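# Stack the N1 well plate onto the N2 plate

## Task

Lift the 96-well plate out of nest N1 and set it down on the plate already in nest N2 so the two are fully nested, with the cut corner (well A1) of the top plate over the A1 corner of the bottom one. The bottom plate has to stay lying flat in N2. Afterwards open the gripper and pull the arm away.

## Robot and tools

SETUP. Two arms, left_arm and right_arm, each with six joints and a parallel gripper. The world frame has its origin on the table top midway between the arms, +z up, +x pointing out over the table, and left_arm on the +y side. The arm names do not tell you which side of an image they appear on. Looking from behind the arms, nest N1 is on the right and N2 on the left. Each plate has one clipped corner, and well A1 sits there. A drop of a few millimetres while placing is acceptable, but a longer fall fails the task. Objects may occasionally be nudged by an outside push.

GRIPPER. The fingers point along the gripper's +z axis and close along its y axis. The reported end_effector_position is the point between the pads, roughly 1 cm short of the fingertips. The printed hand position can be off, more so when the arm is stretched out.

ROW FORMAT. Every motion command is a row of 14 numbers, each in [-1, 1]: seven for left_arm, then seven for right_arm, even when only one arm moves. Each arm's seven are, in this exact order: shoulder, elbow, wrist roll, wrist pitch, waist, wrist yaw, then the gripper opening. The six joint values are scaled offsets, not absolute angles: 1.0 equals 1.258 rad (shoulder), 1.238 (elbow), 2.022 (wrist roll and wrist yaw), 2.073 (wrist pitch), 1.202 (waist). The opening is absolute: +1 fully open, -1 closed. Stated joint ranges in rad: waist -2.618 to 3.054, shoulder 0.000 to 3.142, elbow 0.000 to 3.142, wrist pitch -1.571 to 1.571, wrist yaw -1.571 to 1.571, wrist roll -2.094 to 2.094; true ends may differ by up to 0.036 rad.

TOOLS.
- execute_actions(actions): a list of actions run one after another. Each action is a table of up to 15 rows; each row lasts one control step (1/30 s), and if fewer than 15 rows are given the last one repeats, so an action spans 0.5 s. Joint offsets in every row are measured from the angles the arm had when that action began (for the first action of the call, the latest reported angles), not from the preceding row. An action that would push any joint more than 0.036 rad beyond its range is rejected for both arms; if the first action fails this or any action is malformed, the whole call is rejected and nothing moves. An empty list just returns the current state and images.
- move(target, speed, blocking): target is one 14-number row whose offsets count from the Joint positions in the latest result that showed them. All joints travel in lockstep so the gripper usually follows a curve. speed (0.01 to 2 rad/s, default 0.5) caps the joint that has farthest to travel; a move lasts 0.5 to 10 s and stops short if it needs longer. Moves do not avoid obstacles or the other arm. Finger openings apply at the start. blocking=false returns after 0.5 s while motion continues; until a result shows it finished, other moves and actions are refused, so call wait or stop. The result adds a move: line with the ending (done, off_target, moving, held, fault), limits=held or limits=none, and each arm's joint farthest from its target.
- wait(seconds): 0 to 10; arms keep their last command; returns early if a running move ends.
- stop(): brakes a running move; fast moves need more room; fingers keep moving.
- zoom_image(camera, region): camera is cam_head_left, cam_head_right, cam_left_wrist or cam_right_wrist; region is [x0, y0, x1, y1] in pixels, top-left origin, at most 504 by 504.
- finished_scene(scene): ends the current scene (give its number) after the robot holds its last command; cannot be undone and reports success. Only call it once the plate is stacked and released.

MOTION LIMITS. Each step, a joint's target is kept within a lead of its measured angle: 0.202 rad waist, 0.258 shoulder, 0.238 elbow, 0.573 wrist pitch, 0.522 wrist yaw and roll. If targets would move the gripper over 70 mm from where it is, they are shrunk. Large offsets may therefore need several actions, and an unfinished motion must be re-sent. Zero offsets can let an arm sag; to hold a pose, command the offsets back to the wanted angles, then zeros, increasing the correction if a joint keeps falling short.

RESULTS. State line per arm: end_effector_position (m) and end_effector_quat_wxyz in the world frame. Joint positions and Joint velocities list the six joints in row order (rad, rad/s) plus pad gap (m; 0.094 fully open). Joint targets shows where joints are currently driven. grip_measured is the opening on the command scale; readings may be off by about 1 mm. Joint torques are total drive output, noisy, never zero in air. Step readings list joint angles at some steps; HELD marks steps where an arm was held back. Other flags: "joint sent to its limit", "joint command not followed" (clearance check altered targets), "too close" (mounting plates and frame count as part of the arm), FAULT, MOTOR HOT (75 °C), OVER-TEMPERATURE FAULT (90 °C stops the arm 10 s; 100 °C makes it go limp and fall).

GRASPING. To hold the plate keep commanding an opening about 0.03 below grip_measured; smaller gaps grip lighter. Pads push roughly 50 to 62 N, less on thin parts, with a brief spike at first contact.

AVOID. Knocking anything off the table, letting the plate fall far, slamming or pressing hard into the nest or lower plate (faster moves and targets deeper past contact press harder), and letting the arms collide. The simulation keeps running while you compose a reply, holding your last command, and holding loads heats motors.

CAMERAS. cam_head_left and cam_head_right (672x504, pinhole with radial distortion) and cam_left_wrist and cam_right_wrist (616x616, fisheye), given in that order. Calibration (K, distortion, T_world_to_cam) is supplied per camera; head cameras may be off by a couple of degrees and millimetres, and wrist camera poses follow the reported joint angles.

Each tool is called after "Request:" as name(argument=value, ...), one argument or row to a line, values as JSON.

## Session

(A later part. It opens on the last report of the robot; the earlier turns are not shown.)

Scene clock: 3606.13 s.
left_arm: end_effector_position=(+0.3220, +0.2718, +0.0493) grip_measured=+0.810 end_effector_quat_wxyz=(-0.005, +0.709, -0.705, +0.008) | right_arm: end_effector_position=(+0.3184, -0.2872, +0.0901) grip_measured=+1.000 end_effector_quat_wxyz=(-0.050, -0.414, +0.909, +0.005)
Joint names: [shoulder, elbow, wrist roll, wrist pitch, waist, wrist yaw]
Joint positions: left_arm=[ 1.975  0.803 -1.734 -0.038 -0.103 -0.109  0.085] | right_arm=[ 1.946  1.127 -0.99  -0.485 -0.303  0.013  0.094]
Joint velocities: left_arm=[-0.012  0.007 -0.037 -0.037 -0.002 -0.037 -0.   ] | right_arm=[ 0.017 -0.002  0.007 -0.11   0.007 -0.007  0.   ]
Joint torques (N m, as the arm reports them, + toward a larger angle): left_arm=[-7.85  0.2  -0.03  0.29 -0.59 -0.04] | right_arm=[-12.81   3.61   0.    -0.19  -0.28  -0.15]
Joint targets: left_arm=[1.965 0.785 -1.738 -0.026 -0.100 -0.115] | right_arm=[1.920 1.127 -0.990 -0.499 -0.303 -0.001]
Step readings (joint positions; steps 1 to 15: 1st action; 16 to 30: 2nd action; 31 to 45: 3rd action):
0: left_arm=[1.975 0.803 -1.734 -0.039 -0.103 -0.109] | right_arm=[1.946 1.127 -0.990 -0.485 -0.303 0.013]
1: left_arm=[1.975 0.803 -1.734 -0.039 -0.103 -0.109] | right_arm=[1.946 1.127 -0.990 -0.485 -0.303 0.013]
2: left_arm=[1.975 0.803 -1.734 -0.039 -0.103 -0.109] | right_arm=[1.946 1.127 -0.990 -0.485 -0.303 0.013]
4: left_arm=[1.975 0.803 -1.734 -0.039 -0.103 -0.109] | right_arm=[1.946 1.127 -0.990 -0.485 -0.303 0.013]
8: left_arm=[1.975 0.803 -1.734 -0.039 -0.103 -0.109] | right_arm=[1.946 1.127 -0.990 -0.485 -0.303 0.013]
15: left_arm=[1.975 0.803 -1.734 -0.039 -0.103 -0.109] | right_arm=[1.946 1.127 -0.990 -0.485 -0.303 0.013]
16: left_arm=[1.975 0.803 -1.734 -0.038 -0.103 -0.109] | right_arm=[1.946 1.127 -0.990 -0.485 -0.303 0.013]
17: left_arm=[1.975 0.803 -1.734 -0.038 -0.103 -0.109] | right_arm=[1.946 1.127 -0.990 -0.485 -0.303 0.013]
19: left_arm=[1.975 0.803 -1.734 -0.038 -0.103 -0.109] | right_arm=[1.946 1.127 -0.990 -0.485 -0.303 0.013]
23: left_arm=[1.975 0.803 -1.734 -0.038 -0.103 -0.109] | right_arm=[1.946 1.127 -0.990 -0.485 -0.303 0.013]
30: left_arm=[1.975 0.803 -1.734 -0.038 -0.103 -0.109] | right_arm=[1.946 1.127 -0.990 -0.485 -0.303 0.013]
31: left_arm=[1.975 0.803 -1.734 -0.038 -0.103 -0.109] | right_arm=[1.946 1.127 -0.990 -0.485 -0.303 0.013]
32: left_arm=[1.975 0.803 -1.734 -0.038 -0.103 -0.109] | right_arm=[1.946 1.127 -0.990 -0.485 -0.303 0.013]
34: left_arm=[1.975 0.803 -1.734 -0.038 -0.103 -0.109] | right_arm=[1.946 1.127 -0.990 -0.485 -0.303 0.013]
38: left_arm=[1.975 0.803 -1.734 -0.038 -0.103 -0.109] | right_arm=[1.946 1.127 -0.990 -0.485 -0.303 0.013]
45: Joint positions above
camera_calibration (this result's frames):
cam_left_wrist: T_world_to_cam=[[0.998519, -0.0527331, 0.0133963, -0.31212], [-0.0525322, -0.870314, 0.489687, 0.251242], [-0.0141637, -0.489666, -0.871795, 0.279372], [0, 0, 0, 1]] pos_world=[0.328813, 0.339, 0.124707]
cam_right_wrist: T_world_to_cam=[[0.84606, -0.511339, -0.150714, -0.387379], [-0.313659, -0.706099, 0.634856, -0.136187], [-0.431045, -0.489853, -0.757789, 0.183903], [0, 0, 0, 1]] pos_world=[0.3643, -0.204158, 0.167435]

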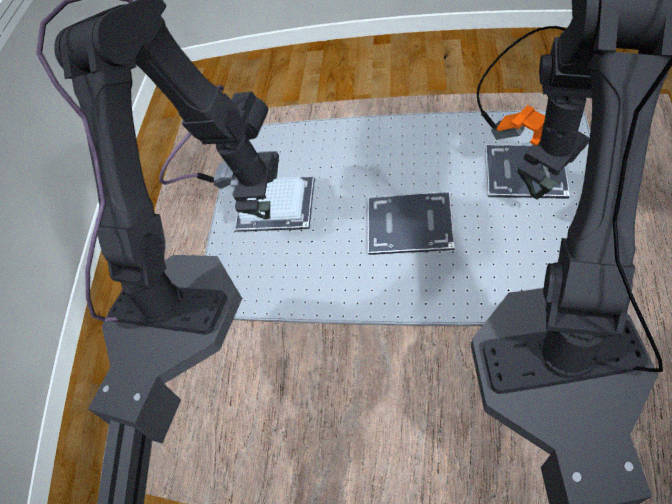

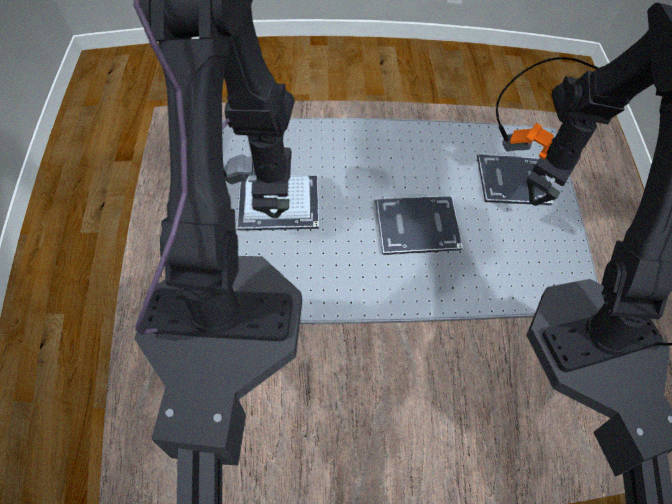

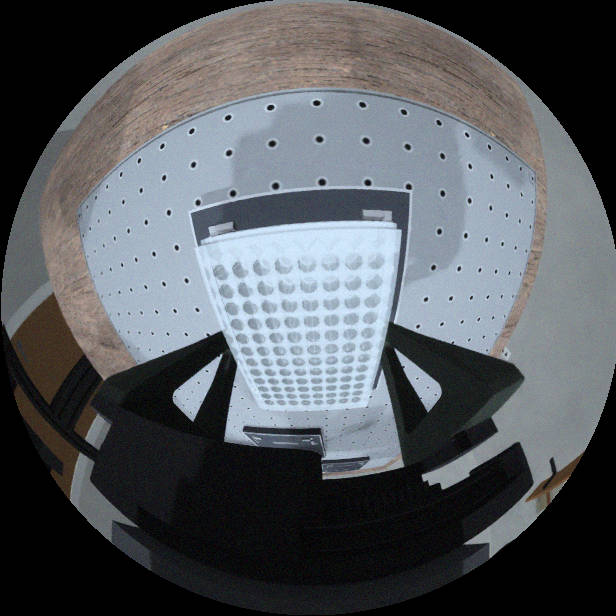

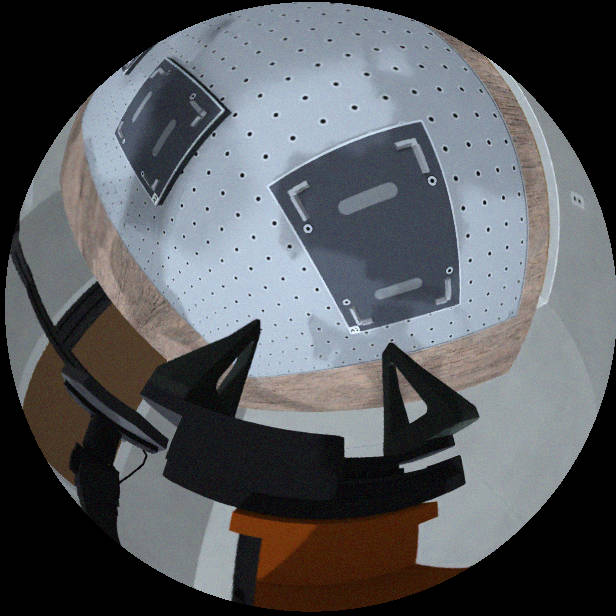

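Request:
execute_actions(
  actions=[
    [[-0.008,-0.0145,-0.002,0.007,0.0025,-0.003,0.805,-0.0207,0,0,-0.0068,0,-0.0069,1.0]],
    [[-0.008,-0.0145,-0.002,0.008,0.0025,-0.003,0.805,-0.0207,0,0,-0.0068,0,-0.0069,1.0]],
  ],
)

Request:
zoom_image(
  camera="cam_left_wrist",
  region=[185,175,425,375],
)

Scene clock: 3611.30 s.
left_arm: end_effector_position=(+0.3233, +0.2715, +0.0494) grip_measured=+0.810 end_effector_quat_wxyz=(-0.007, +0.709, -0.705, +0.010) | right_arm: end_effector_position=(+0.3184, -0.2872, +0.0901) grip_measured=+1.000 end_effector_quat_wxyz=(-0.050, -0.414, +0.909, +0.005)
Joint names: [shoulder, elbow, wrist roll, wrist pitch, waist, wrist yaw]
Joint positions: left_arm=[ 1.975  0.803 -1.734 -0.032 -0.103 -0.109  0.085] | right_arm=[ 1.946  1.127 -0.99  -0.485 -0.303  0.013  0.094]
Joint velocities: left_arm=[ 0.002  0.007 -0.081 -0.051 -0.002  0.022  0.001] | right_arm=[-0.007 -0.007  0.007 -0.051 -0.027 -0.022  0.   ]
Joint torques (N m, as the arm reports them, + toward a larger angle): left_arm=[-7.86  0.21 -0.03  0.29 -0.59 -0.04] | right_arm=[-12.81   3.61   0.01  -0.19  -0.25  -0.16]
Joint targets: left_arm=[1.965 0.785 -1.738 -0.021 -0.100 -0.115] | right_arm=[1.920 1.127 -0.990 -0.499 -0.303 -0.001]
Step readings (joint positions; steps 1 to 15: 1st action; 16 to 30: 2nd action):
0: left_arm=[1.975 0.803 -1.734 -0.038 -0.103 -0.109] | right_arm=[1.946 1.127 -0.990 -0.485 -0.303 0.013]
1: left_arm=[1.975 0.803 -1.734 -0.038 -0.103 -0.109] | right_arm=[1.946 1.127 -0.990 -0.485 -0.303 0.013]
2: left_arm=[1.975 0.803 -1.734 -0.038 -0.103 -0.109] | right_arm=[1.946 1.127 -0.990 -0.485 -0.303 0.013]
4: left_arm=[1.975 0.803 -1.734 -0.038 -0.103 -0.109] | right_arm=[1.946 1.127 -0.990 -0.485 -0.303 0.013]
8: left_arm=[1.975 0.803 -1.734 -0.038 -0.103 -0.109] | right_arm=[1.946 1.127 -0.990 -0.485 -0.303 0.013]
15: left_arm=[1.975 0.803 -1.734 -0.038 -0.103 -0.109] | right_arm=[1.946 1.127 -0.990 -0.485 -0.303 0.013]
16: left_arm=[1.975 0.803 -1.734 -0.038 -0.103 -0.109] | right_arm=[1.946 1.127 -0.990 -0.485 -0.303 0.013]
17: left_arm=[1.975 0.803 -1.734 -0.037 -0.103 -0.109] | right_arm=[1.946 1.127 -0.990 -0.485 -0.303 0.013]
19: left_arm=[1.975 0.803 -1.734 -0.036 -0.103 -0.109] | right_arm=[1.946 1.127 -0.990 -0.485 -0.303 0.013]
23: left_arm=[1.975 0.803 -1.734 -0.032 -0.103 -0.109] | right_arm=[1.946 1.127 -0.990 -0.485 -0.303 0.013]
30: Joint positions above
camera_calibration (this result's frames):
cam_left_wrist: T_world_to_cam=[[0.99846, -0.0520934, 0.0190508, -0.313963], [-0.0547387, -0.869905, 0.490172, 0.251687], [-0.00896232, -0.49046, -0.871417, 0.277825], [0, 0, 0, 1]] pos_world=[0.329747, 0.33885, 0.124713]
cam_right_wrist: T_world_to_cam=[[0.84606, -0.511339, -0.150714, -0.387379], [-0.313659, -0.706099, 0.634856, -0.136187], [-0.431045, -0.489853, -0.757789, 0.183903], [0, 0, 0, 1]] pos_world=[0.3643, -0.204158, 0.167435]

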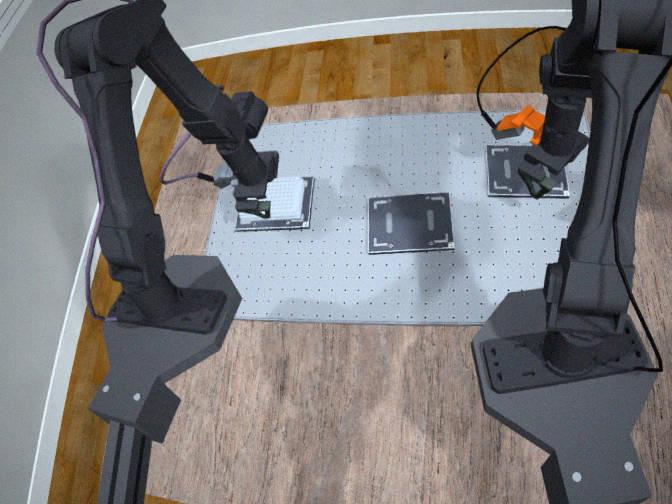

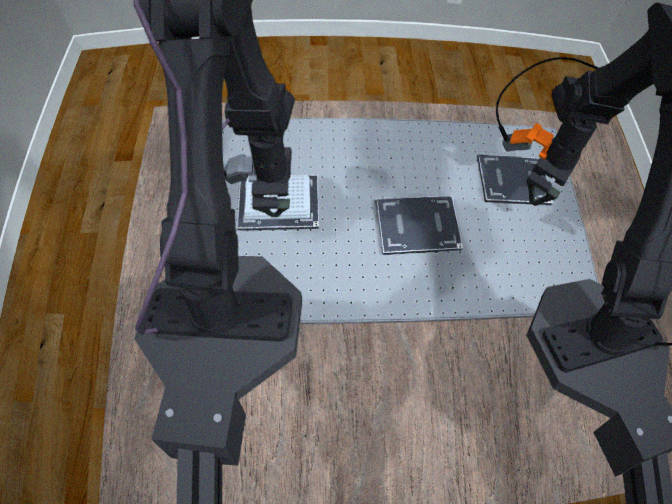

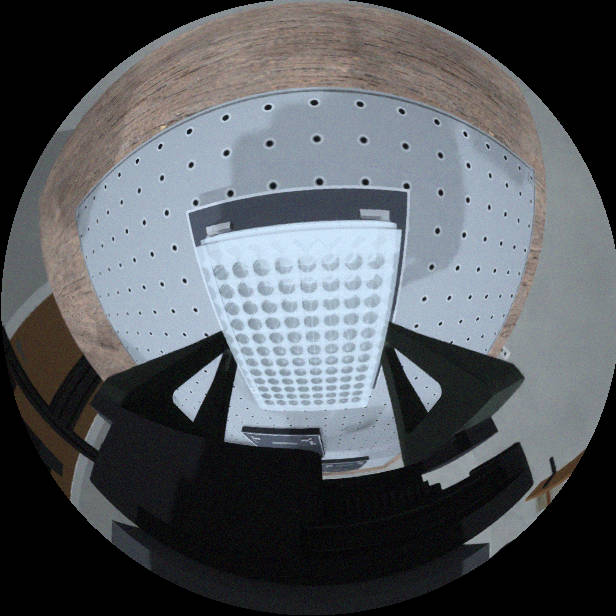

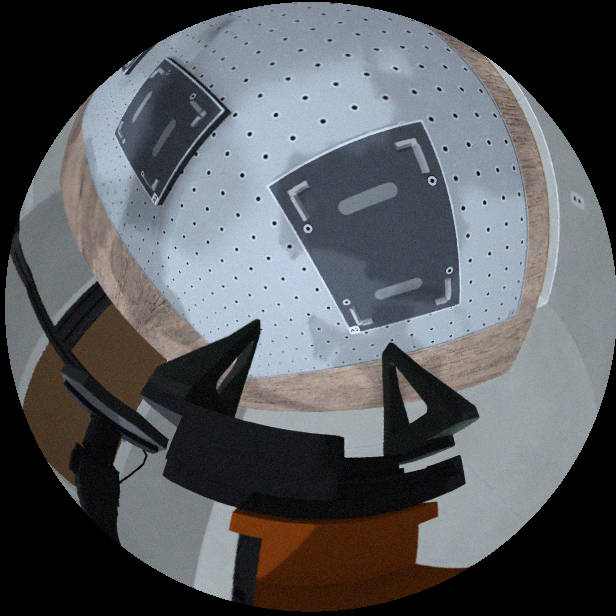

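Region (185, 175, 425, 375) of cam_left_wrist's 616x616 image, scaled by 2.100, with more detail than that image has.

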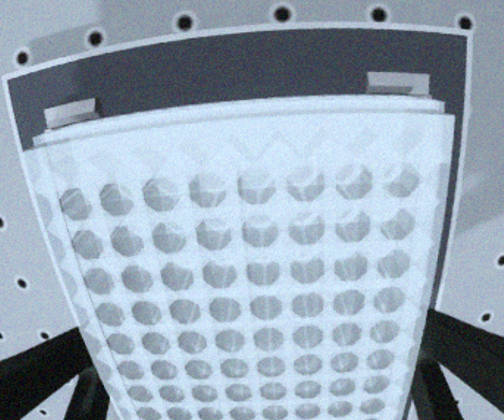

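Request:
execute_actions(
  actions=[
    [[-0.008,-0.0145,-0.002,0.0065,0.0025,-0.003,0.805,-0.0207,0,0,-0.0068,0,-0.0069,1.0]],
    [[-0.008,-0.0145,-0.002,0.007,0.0025,-0.003,0.805,-0.0207,0,0,-0.0068,0,-0.0069,1.0]],
  ],
)

Request:
zoom_image(
  camera="cam_left_wrist",
  region=[185,175,425,375],
)

Scene clock: 3623.03 s.
left_arm: end_effector_position=(+0.3234, +0.2715, +0.0494) grip_measured=+0.810 end_effector_quat_wxyz=(-0.007, +0.709, -0.705, +0.010) | right_arm: end_effector_position=(+0.3184, -0.2872, +0.0901) grip_measured=+1.000 end_effector_quat_wxyz=(-0.050, -0.414, +0.909, +0.005)
Joint names: [shoulder, elbow, wrist roll, wrist pitch, waist, wrist yaw]
Joint positions: left_arm=[ 1.975  0.803 -1.734 -0.032 -0.103 -0.109  0.085] | right_arm=[ 1.946  1.127 -0.99  -0.485 -0.303  0.013  0.094]
Joint velocities: left_arm=[-0.022  0.007 -0.007 -0.037  0.002 -0.007  0.   ] | right_arm=[-0.002 -0.002  0.007  0.051 -0.007 -0.037  0.   ]
Joint torques (N m, as the arm reports them, + toward a larger angle): left_arm=[-7.86  0.21 -0.03  0.33 -0.58 -0.04] | right_arm=[-12.81   3.63   0.01  -0.19  -0.27  -0.16]
Joint targets: left_arm=[1.965 0.785 -1.738 -0.017 -0.100 -0.115] | right_arm=[1.920 1.127 -0.990 -0.499 -0.303 -0.001]
Step readings (joint positions; steps 1 to 15: 1st action; 16 to 30: 2nd action):
0: left_arm=[1.975 0.803 -1.734 -0.032 -0.103 -0.109] | right_arm=[1.946 1.127 -0.990 -0.485 -0.303 0.013]
1: left_arm=[1.975 0.803 -1.734 -0.032 -0.103 -0.109] | right_arm=[1.946 1.127 -0.990 -0.485 -0.303 0.013]
2: left_arm=[1.975 0.803 -1.734 -0.032 -0.103 -0.109] | right_arm=[1.946 1.127 -0.990 -0.485 -0.303 0.013]
4: left_arm=[1.975 0.803 -1.734 -0.032 -0.103 -0.109] | right_arm=[1.946 1.127 -0.990 -0.485 -0.303 0.013]
8: left_arm=[1.975 0.803 -1.734 -0.032 -0.103 -0.109] | right_arm=[1.946 1.127 -0.990 -0.485 -0.303 0.013]
15: left_arm=[1.975 0.803 -1.734 -0.032 -0.103 -0.109] | right_arm=[1.946 1.127 -0.990 -0.485 -0.303 0.013]
16: left_arm=[1.975 0.803 -1.734 -0.032 -0.103 -0.109] | right_arm=[1.946 1.127 -0.990 -0.485 -0.303 0.013]
17: left_arm=[1.975 0.803 -1.734 -0.032 -0.103 -0.109] | right_arm=[1.946 1.127 -0.990 -0.485 -0.303 0.013]
19: left_arm=[1.975 0.803 -1.734 -0.032 -0.103 -0.109] | right_arm=[1.946 1.127 -0.990 -0.485 -0.303 0.013]
23: left_arm=[1.975 0.803 -1.734 -0.032 -0.103 -0.109] | right_arm=[1.946 1.127 -0.990 -0.485 -0.303 0.013]
30: Joint positions above
camera_calibration (this result's frames):
cam_left_wrist: T_world_to_cam=[[0.998455, -0.0520505, 0.0194277, -0.314086], [-0.0548859, -0.869878, 0.490204, 0.251717], [-0.00861562, -0.490513, -0.871391, 0.277721], [0, 0, 0, 1]] pos_world=[0.329809, 0.33884, 0.124713]
cam_right_wrist: T_world_to_cam=[[0.84606, -0.511339, -0.150714, -0.387379], [-0.313659, -0.706099, 0.634856, -0.136187], [-0.431045, -0.489853, -0.757789, 0.183903], [0, 0, 0, 1]] pos_world=[0.3643, -0.204158, 0.167435]

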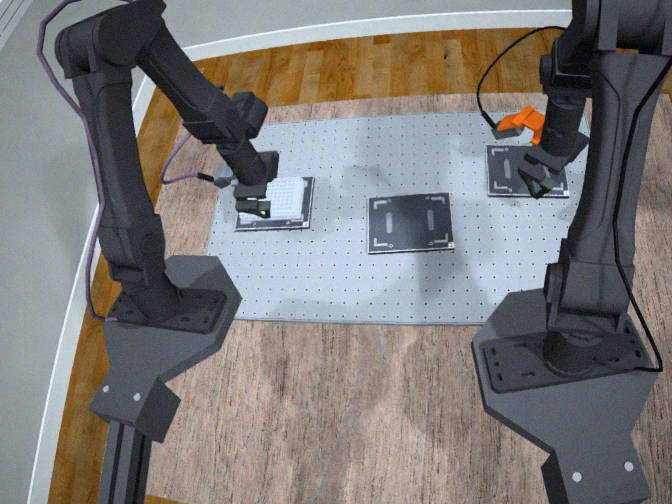

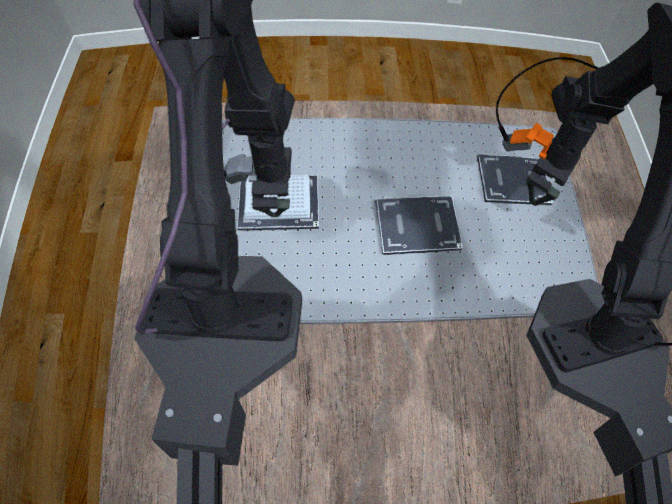

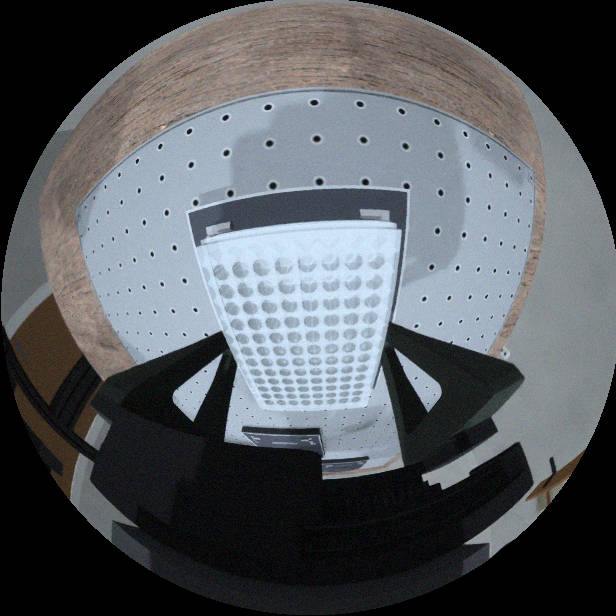

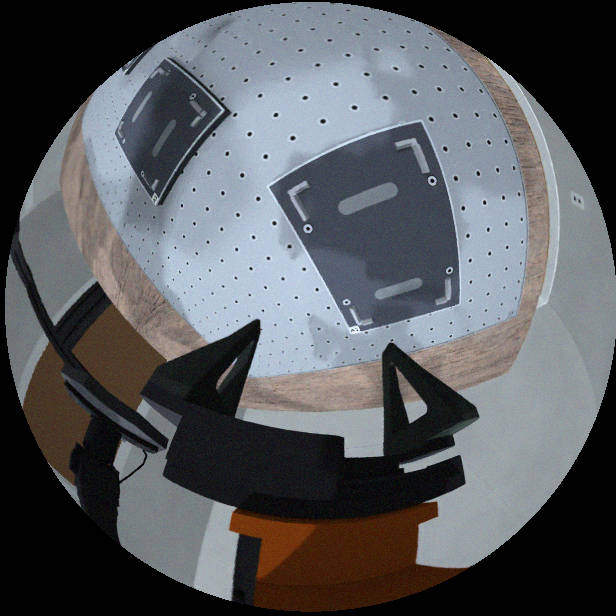

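Region (185, 175, 425, 375) of cam_left_wrist's 616x616 image, scaled by 2.100, with more detail than that image has.

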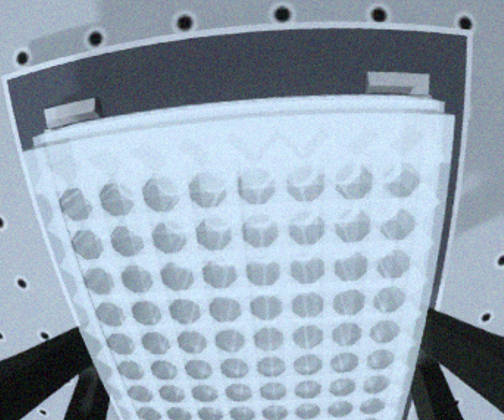

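Request:
execute_actions(
  actions=[],
)

Scene clock: 3636.37 s.
left_arm: end_effector_position=(+0.3234, +0.2715, +0.0494) grip_measured=+0.810 end_effector_quat_wxyz=(-0.007, +0.709, -0.705, +0.010) | right_arm: end_effector_position=(+0.3184, -0.2872, +0.0901) grip_measured=+1.000 end_effector_quat_wxyz=(-0.050, -0.414, +0.909, +0.005)
Joint names: [shoulder, elbow, wrist roll, wrist pitch, waist, wrist yaw]
Joint positions: left_arm=[ 1.975  0.803 -1.734 -0.032 -0.103 -0.109  0.085] | right_arm=[ 1.946  1.127 -0.99  -0.485 -0.303  0.013  0.094]
Joint velocities: left_arm=[ 0.007  0.007 -0.051  0.022 -0.007 -0.037 -0.   ] | right_arm=[-0.002  0.012  0.037 -0.022  0.002  0.007  0.   ]
Joint torques (N m, as the arm reports them, + toward a larger angle): left_arm=[-7.85  0.2  -0.03  0.32 -0.59 -0.04] | right_arm=[-12.82   3.63   0.    -0.19  -0.27  -0.16]
Joint targets: left_arm=[1.965 0.785 -1.738 -0.017 -0.100 -0.115] | right_arm=[1.920 1.127 -0.990 -0.499 -0.303 -0.001]
camera_calibration (this result's frames):
cam_left_wrist: T_world_to_cam=[[0.998455, -0.0520505, 0.0194277, -0.314086], [-0.0548859, -0.869878, 0.490204, 0.251717], [-0.00861562, -0.490513, -0.871391, 0.277721], [0, 0, 0, 1]] pos_world=[0.329809, 0.33884, 0.124713]
cam_right_wrist: T_world_to_cam=[[0.84606, -0.511339, -0.150714, -0.387379], [-0.313659, -0.706099, 0.634856, -0.136187], [-0.431045, -0.489853, -0.757789, 0.183903], [0, 0, 0, 1]] pos_world=[0.3643, -0.204158, 0.167435]

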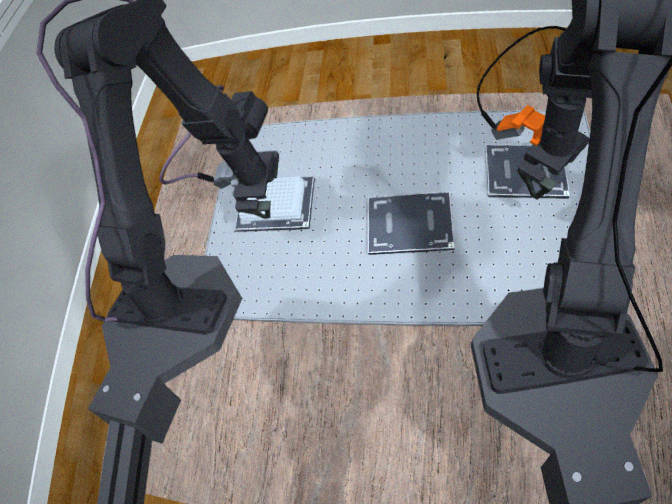

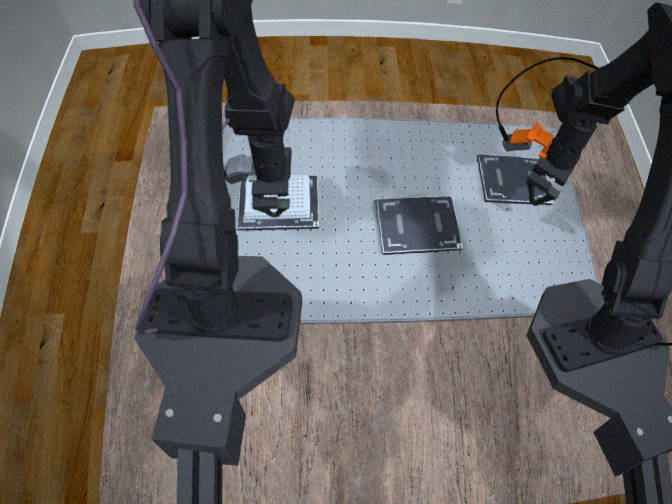

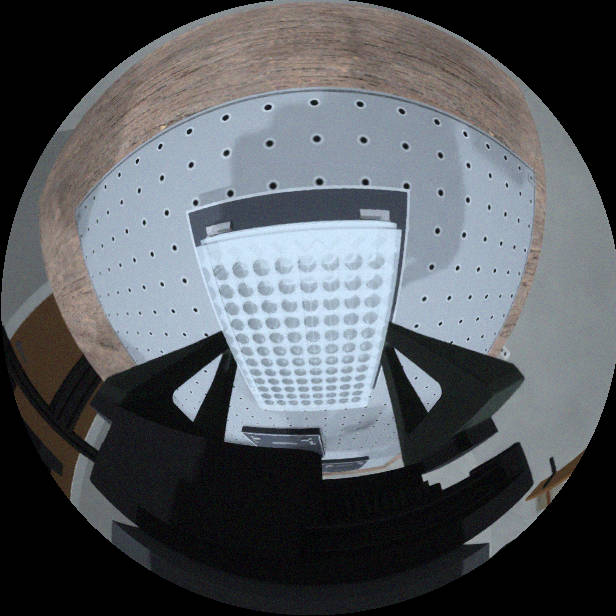

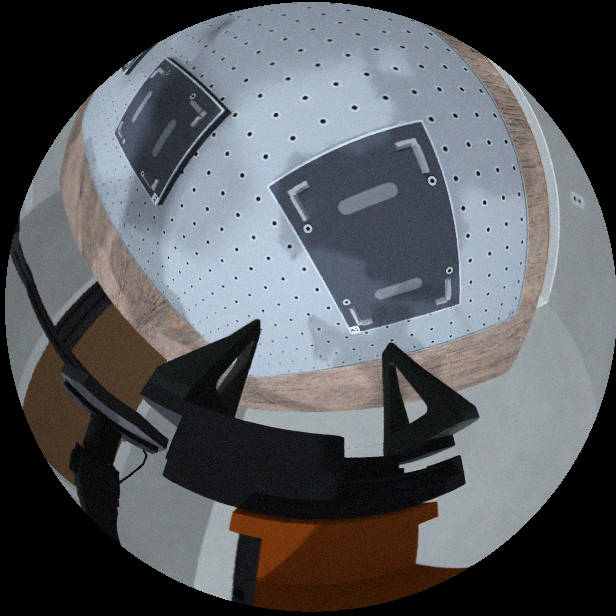

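Request:
move(
  target=[0.0257,0.006,-0.002,-0.008,0.0025,-0.003,0.93,-0.0207,0,0,-0.0068,0,-0.0069,1.0],
  speed=0.03,
)

Scene clock: 3679.63 s.
left_arm: end_effector_position=(+0.3194, +0.2718, +0.0459) grip_measured=+0.927 end_effector_quat_wxyz=(-0.003, +0.709, -0.705, +0.005) | right_arm: end_effector_position=(+0.3184, -0.2872, +0.0901) grip_measured=+1.000 end_effector_quat_wxyz=(-0.050, -0.414, +0.909, +0.005)
Joint names: [shoulder, elbow, wrist roll, wrist pitch, waist, wrist yaw]
Joint positions: left_arm=[ 1.989  0.803 -1.734 -0.032 -0.103 -0.109  0.091] | right_arm=[ 1.946  1.127 -0.99  -0.485 -0.303  0.013  0.094]
Joint velocities: left_arm=[ 0.017 -0.012 -0.022 -0.007 -0.002  0.037 -0.   ] | right_arm=[ 0.002 -0.002 -0.022  0.022 -0.027  0.007  0.   ]
Joint torques (N m, as the arm reports them, + toward a larger angle): left_arm=[-5.87  1.81 -0.03  0.01 -0.59 -0.04] | right_arm=[-12.86   3.64   0.01  -0.19  -0.28  -0.16]
Joint targets: left_arm=[2.007 0.810 -1.738 -0.048 -0.100 -0.115] | right_arm=[1.920 1.127 -0.990 -0.499 -0.303 -0.001]
move: off_target (right_arm); limits=none; left_arm: farthest joint: the shoulder, 0.018 radians from its target (0.032 radians at the start); right_arm: farthest joint: the shoulder, 0.026 radians from its target (0.026 radians at the start)
camera_calibration (this result's frames):
cam_left_wrist: T_world_to_cam=[[0.998546, -0.0535782, 0.00585578, -0.308919], [-0.0495948, -0.870861, 0.489021, 0.252075], [-0.0211013, -0.488601, -0.872252, 0.278267], [0, 0, 0, 1]] pos_world=[0.326843, 0.338932, 0.121258]
cam_right_wrist: T_world_to_cam=[[0.84606, -0.511339, -0.150714, -0.387379], [-0.313659, -0.706099, 0.634856, -0.136187], [-0.431045, -0.489853, -0.757789, 0.183903], [0, 0, 0, 1]] pos_world=[0.3643, -0.204158, 0.167435]

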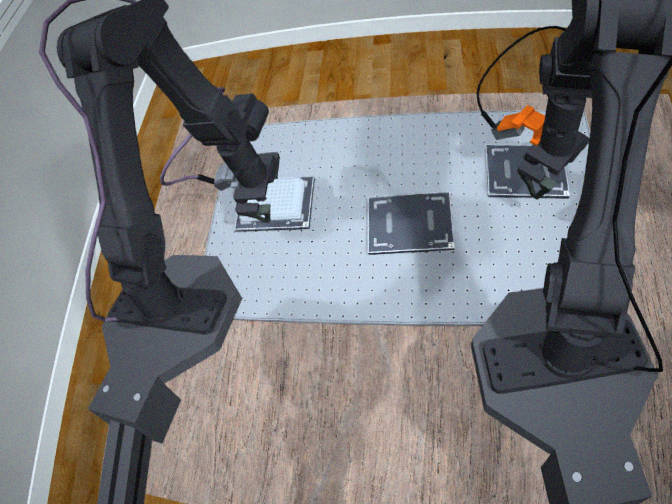

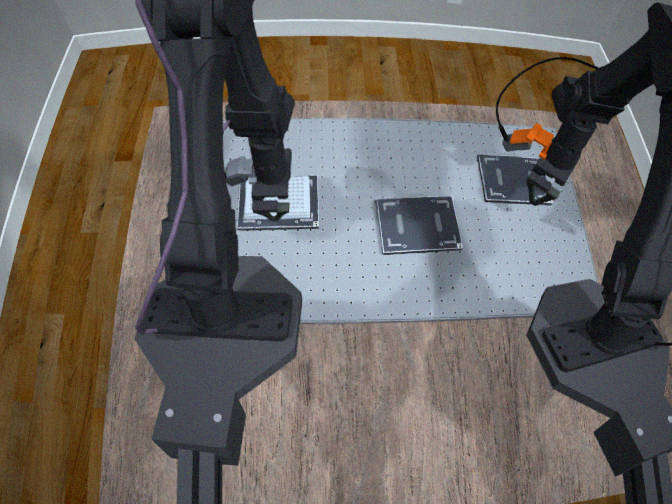

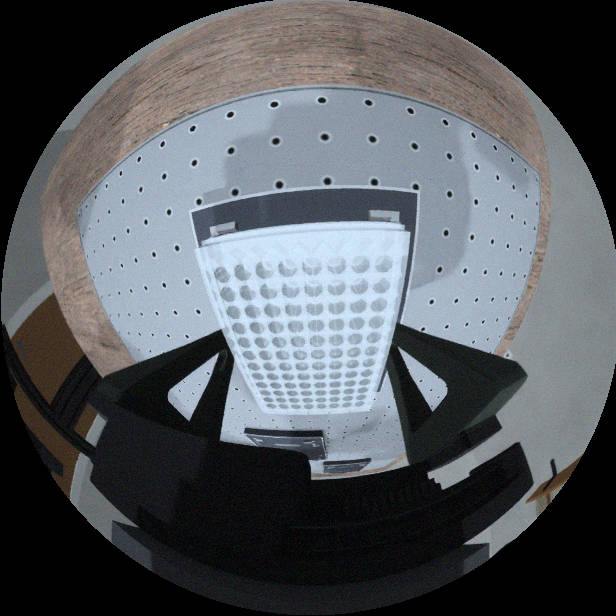

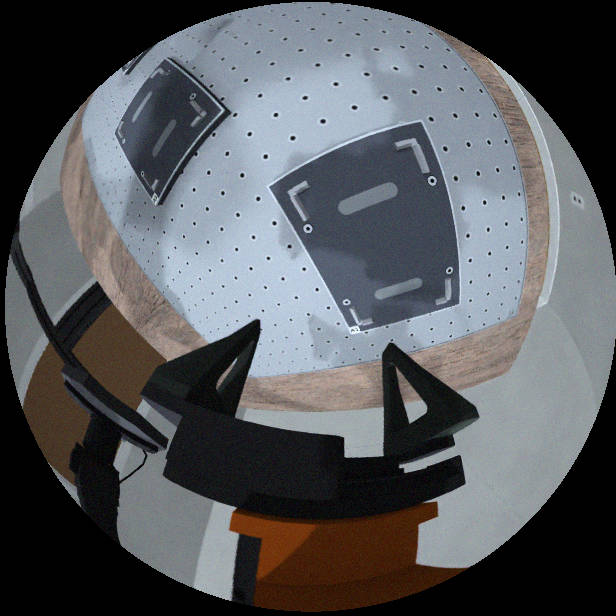

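Request:
move(
  target=[-0.006,0.021,-0.002,-0.008,0.0025,-0.003,1.0,-0.0207,0,0,-0.0068,0,-0.0069,1.0],
  speed=0.03,
)

Scene clock: 3688.40 s.
left_arm: end_effector_position=(+0.3191, +0.2718, +0.0459) grip_measured=+1.000 end_effector_quat_wxyz=(-0.003, +0.709, -0.705, +0.004) | right_arm: end_effector_position=(+0.3184, -0.2872, +0.0901) grip_measured=+1.000 end_effector_quat_wxyz=(-0.050, -0.414, +0.909, +0.005)
Joint names: [shoulder, elbow, wrist roll, wrist pitch, waist, wrist yaw]
Joint positions: left_arm=[ 1.989  0.803 -1.734 -0.033 -0.103 -0.109  0.094] | right_arm=[ 1.946  1.127 -0.99  -0.485 -0.303  0.013  0.094]
Joint velocities: left_arm=[-0.027  0.007 -0.022  0.007 -0.032 -0.037  0.   ] | right_arm=[ 0.002 -0.007  0.007 -0.007 -0.012 -0.007  0.   ]
Joint torques (N m, as the arm reports them, + toward a larger angle): left_arm=[-7.67  3.04 -0.03  0.   -0.58 -0.04] | right_arm=[-12.83   3.62   0.02  -0.2   -0.24  -0.17]
Joint targets: left_arm=[1.981 0.829 -1.738 -0.049 -0.100 -0.115] | right_arm=[1.920 1.127 -0.990 -0.499 -0.303 -0.001]
move: off_target (left_arm, right_arm); limits=none; left_arm: farthest joint: the elbow, 0.026 radians from its target (0.026 radians at the start); right_arm: farthest joint: the shoulder, 0.026 radians from its target (0.026 radians at the start)
camera_calibration (this result's frames):
cam_left_wrist: T_world_to_cam=[[0.998546, -0.0537041, 0.0047246, -0.308551], [-0.0491547, -0.870943, 0.488919, 0.251988], [-0.0221421, -0.488441, -0.872316, 0.278572], [0, 0, 0, 1]] pos_world=[0.326656, 0.338962, 0.121259]
cam_right_wrist: T_world_to_cam=[[0.84606, -0.511339, -0.150714, -0.387379], [-0.313659, -0.706099, 0.634856, -0.136187], [-0.431045, -0.489853, -0.757789, 0.183903], [0, 0, 0, 1]] pos_world=[0.3643, -0.204158, 0.167435]

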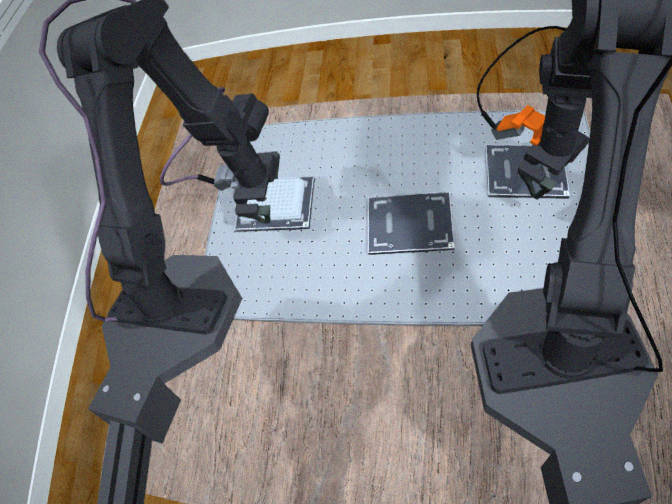

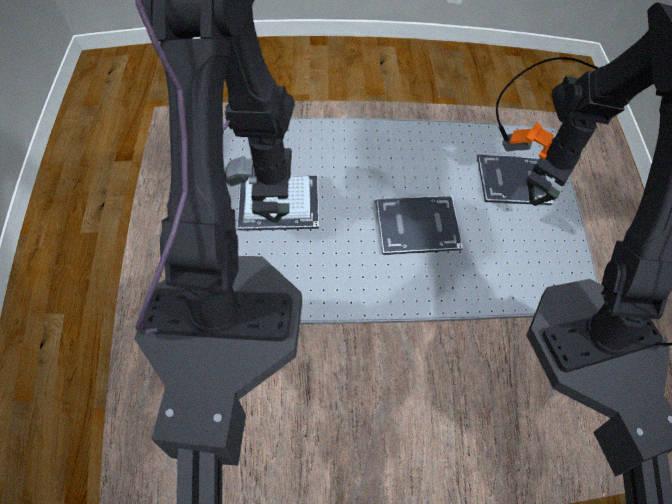

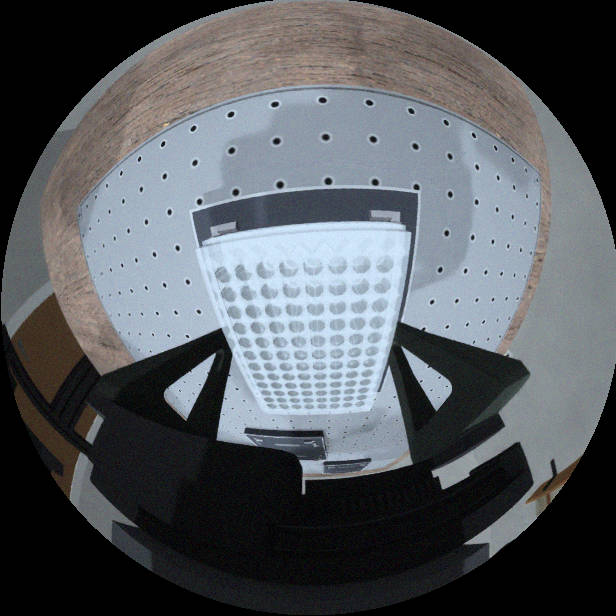

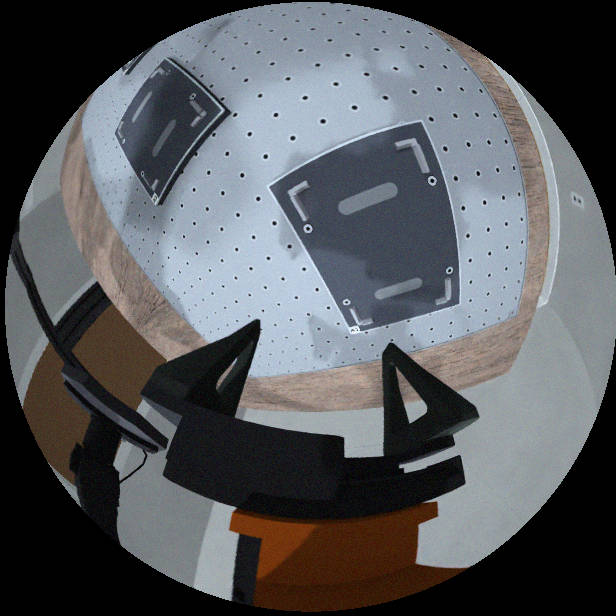

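Request:
move(
  target=[-0.007,0.028,-0.002,-0.004,0.0025,-0.003,1.0,-0.0207,0,0,-0.0068,0,-0.0069,1.0],
  speed=0.03,
)

Scene clock: 3701.77 s.
left_arm: end_effector_position=(+0.3191, +0.2718, +0.0459) grip_measured=+1.000 end_effector_quat_wxyz=(-0.003, +0.709, -0.705, +0.004) | right_arm: end_effector_position=(+0.3184, -0.2872, +0.0901) grip_measured=+1.000 end_effector_quat_wxyz=(-0.050, -0.414, +0.909, +0.005)
Joint names: [shoulder, elbow, wrist roll, wrist pitch, waist, wrist yaw]
Joint positions: left_arm=[ 1.989  0.803 -1.734 -0.033 -0.103 -0.109  0.094] | right_arm=[ 1.946  1.127 -0.99  -0.485 -0.303  0.013  0.094]
Joint velocities: left_arm=[-0.007 -0.007 -0.022  0.051 -0.017  0.066  0.   ] | right_arm=[ 0.002 -0.002  0.007 -0.037 -0.002  0.007  0.   ]
Joint torques (N m, as the arm reports them, + toward a larger angle): left_arm=[-7.76  3.61 -0.03  0.09 -0.59 -0.04] | right_arm=[-12.8    3.66   0.01  -0.2   -0.26  -0.16]
Joint targets: left_arm=[1.980 0.838 -1.738 -0.041 -0.100 -0.115] | right_arm=[1.920 1.127 -0.990 -0.499 -0.303 -0.001]
move: off_target (left_arm, right_arm); limits=none; left_arm: farthest joint: the elbow, 0.035 radians from its target (0.035 radians at the start); right_arm: farthest joint: the shoulder, 0.026 radians from its target (0.026 radians at the start)
camera_calibration (this result's frames):
cam_left_wrist: T_world_to_cam=[[0.998546, -0.0537041, 0.0047246, -0.308551], [-0.0491547, -0.870943, 0.488919, 0.251988], [-0.0221421, -0.488441, -0.872316, 0.278572], [0, 0, 0, 1]] pos_world=[0.326656, 0.338962, 0.121259]
cam_right_wrist: T_world_to_cam=[[0.84606, -0.511339, -0.150714, -0.387379], [-0.313659, -0.706099, 0.634856, -0.136187], [-0.431045, -0.489853, -0.757789, 0.183903], [0, 0, 0, 1]] pos_world=[0.3643, -0.204158, 0.167435]

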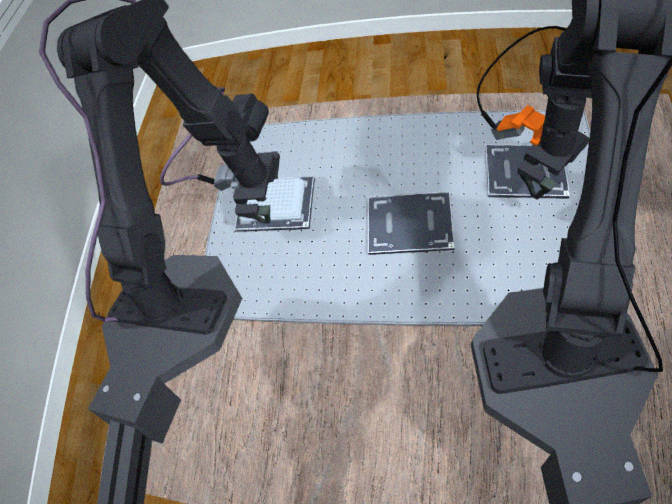

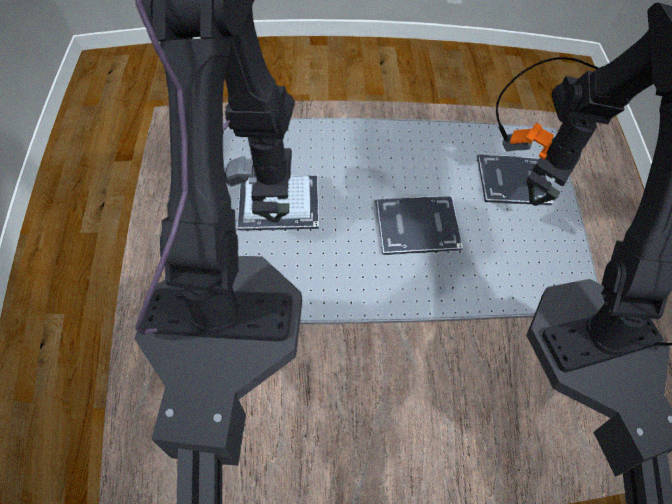

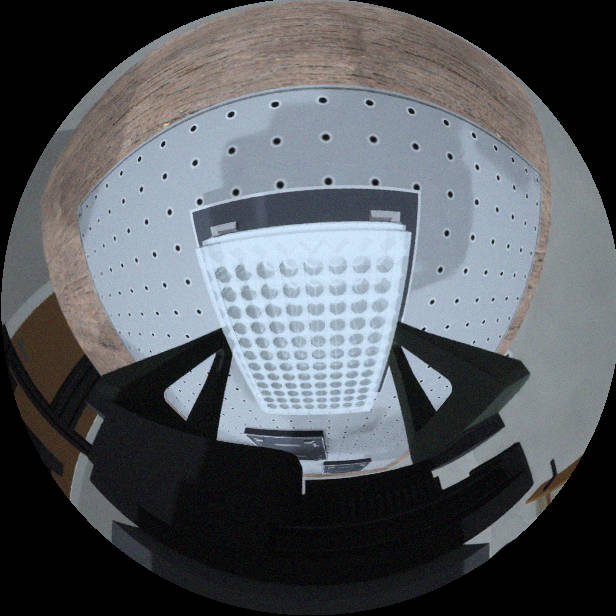

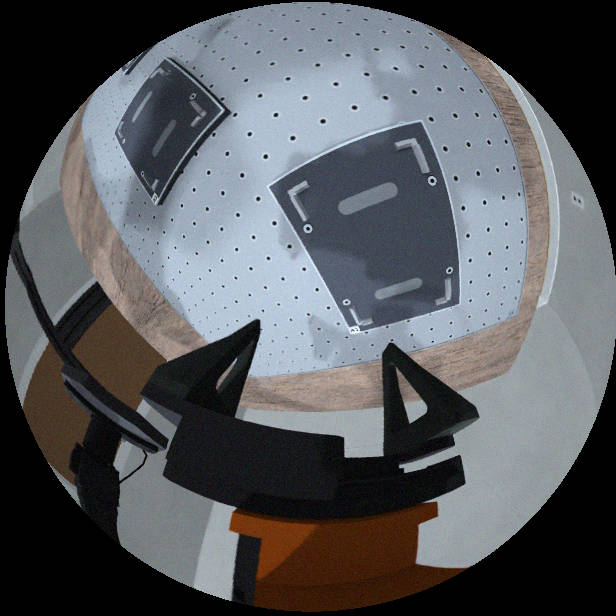

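Request:
move(
  target=[-0.007,0.038,-0.002,-0.004,0.0025,-0.003,1.0,-0.0207,0,0,-0.0068,0,-0.0069,1.0],
  speed=0.03,
)

Scene clock: 3708.53 s.
left_arm: end_effector_position=(+0.3276, +0.2706, +0.0473) grip_measured=+1.000 end_effector_quat_wxyz=(-0.007, +0.709, -0.705, +0.011) | right_arm: end_effector_position=(+0.3184, -0.2872, +0.0901) grip_measured=+1.000 end_effector_quat_wxyz=(-0.050, -0.414, +0.909, +0.005)
Joint names: [shoulder, elbow, wrist roll, wrist pitch, waist, wrist yaw]
Joint positions: left_arm=[ 1.989  0.822 -1.734 -0.036 -0.103 -0.109  0.094] | right_arm=[ 1.946  1.127 -0.99  -0.485 -0.303  0.013  0.094]
Joint velocities: left_arm=[ 0.012 -0.012  0.007 -0.037 -0.017  0.007  0.   ] | right_arm=[-0.002 -0.022 -0.051  0.095 -0.007 -0.037  0.   ]
Joint torques (N m, as the arm reports them, + toward a larger angle): left_arm=[-7.86  3.32 -0.03  0.16 -0.6  -0.04] | right_arm=[-12.8    3.65   0.01  -0.18  -0.25  -0.16]
Joint targets: left_arm=[1.980 0.850 -1.738 -0.041 -0.100 -0.115] | right_arm=[1.920 1.127 -0.990 -0.499 -0.303 -0.001]
move: off_target (left_arm, right_arm); limits=none; left_arm: farthest joint: the elbow, 0.028 radians from its target (0.047 radians at the start); right_arm: farthest joint: the shoulder, 0.026 radians from its target (0.026 radians at the start)
camera_calibration (this result's frames):
cam_left_wrist: T_world_to_cam=[[0.99844, -0.0519219, 0.0205585, -0.318295], [-0.0553276, -0.869796, 0.490299, 0.252295], [-0.00757556, -0.490671, -0.871312, 0.27522], [0, 0, 0, 1]] pos_world=[0.333842, 0.337961, 0.122646]
cam_right_wrist: T_world_to_cam=[[0.84606, -0.511339, -0.150714, -0.387379], [-0.313659, -0.706099, 0.634856, -0.136187], [-0.431045, -0.489853, -0.757789, 0.183903], [0, 0, 0, 1]] pos_world=[0.3643, -0.204158, 0.167435]

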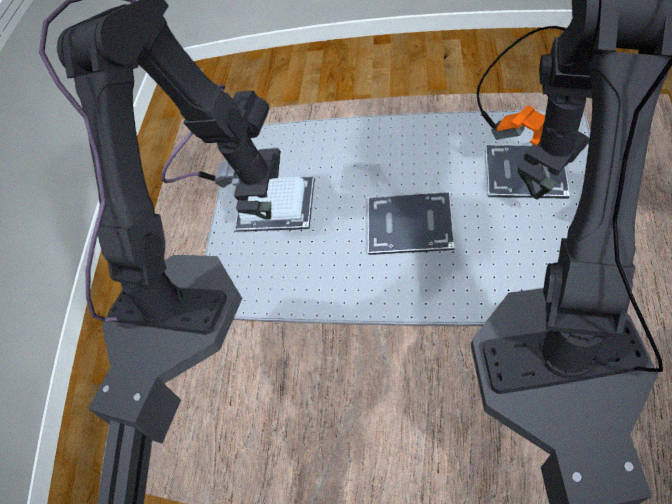

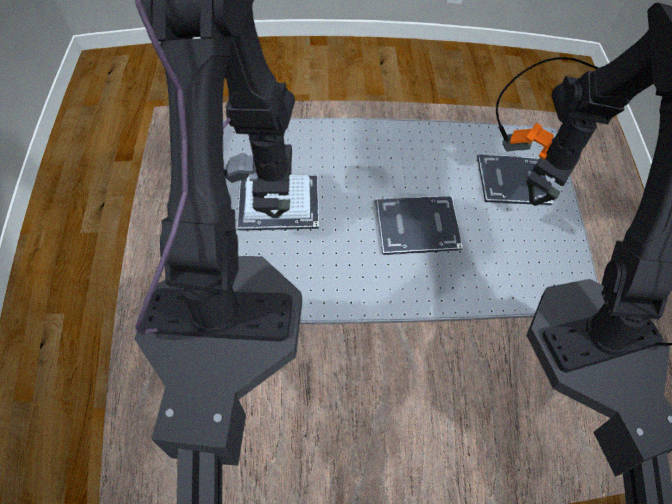

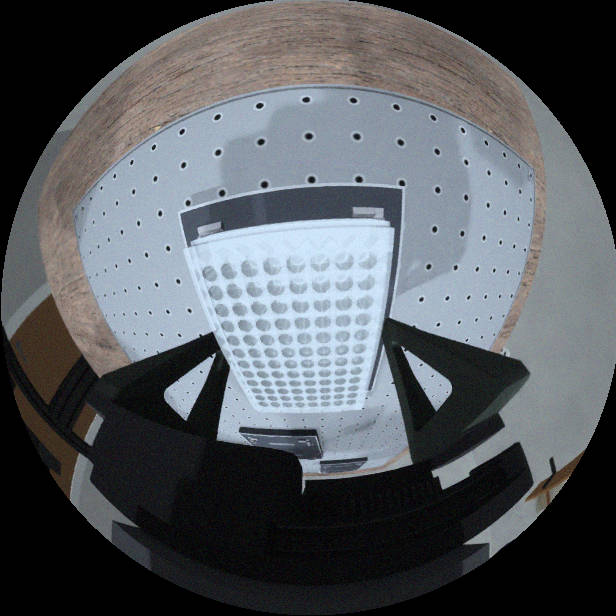

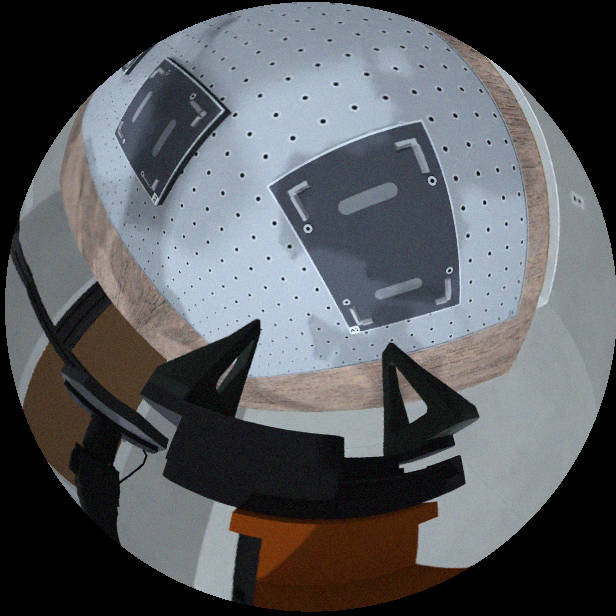

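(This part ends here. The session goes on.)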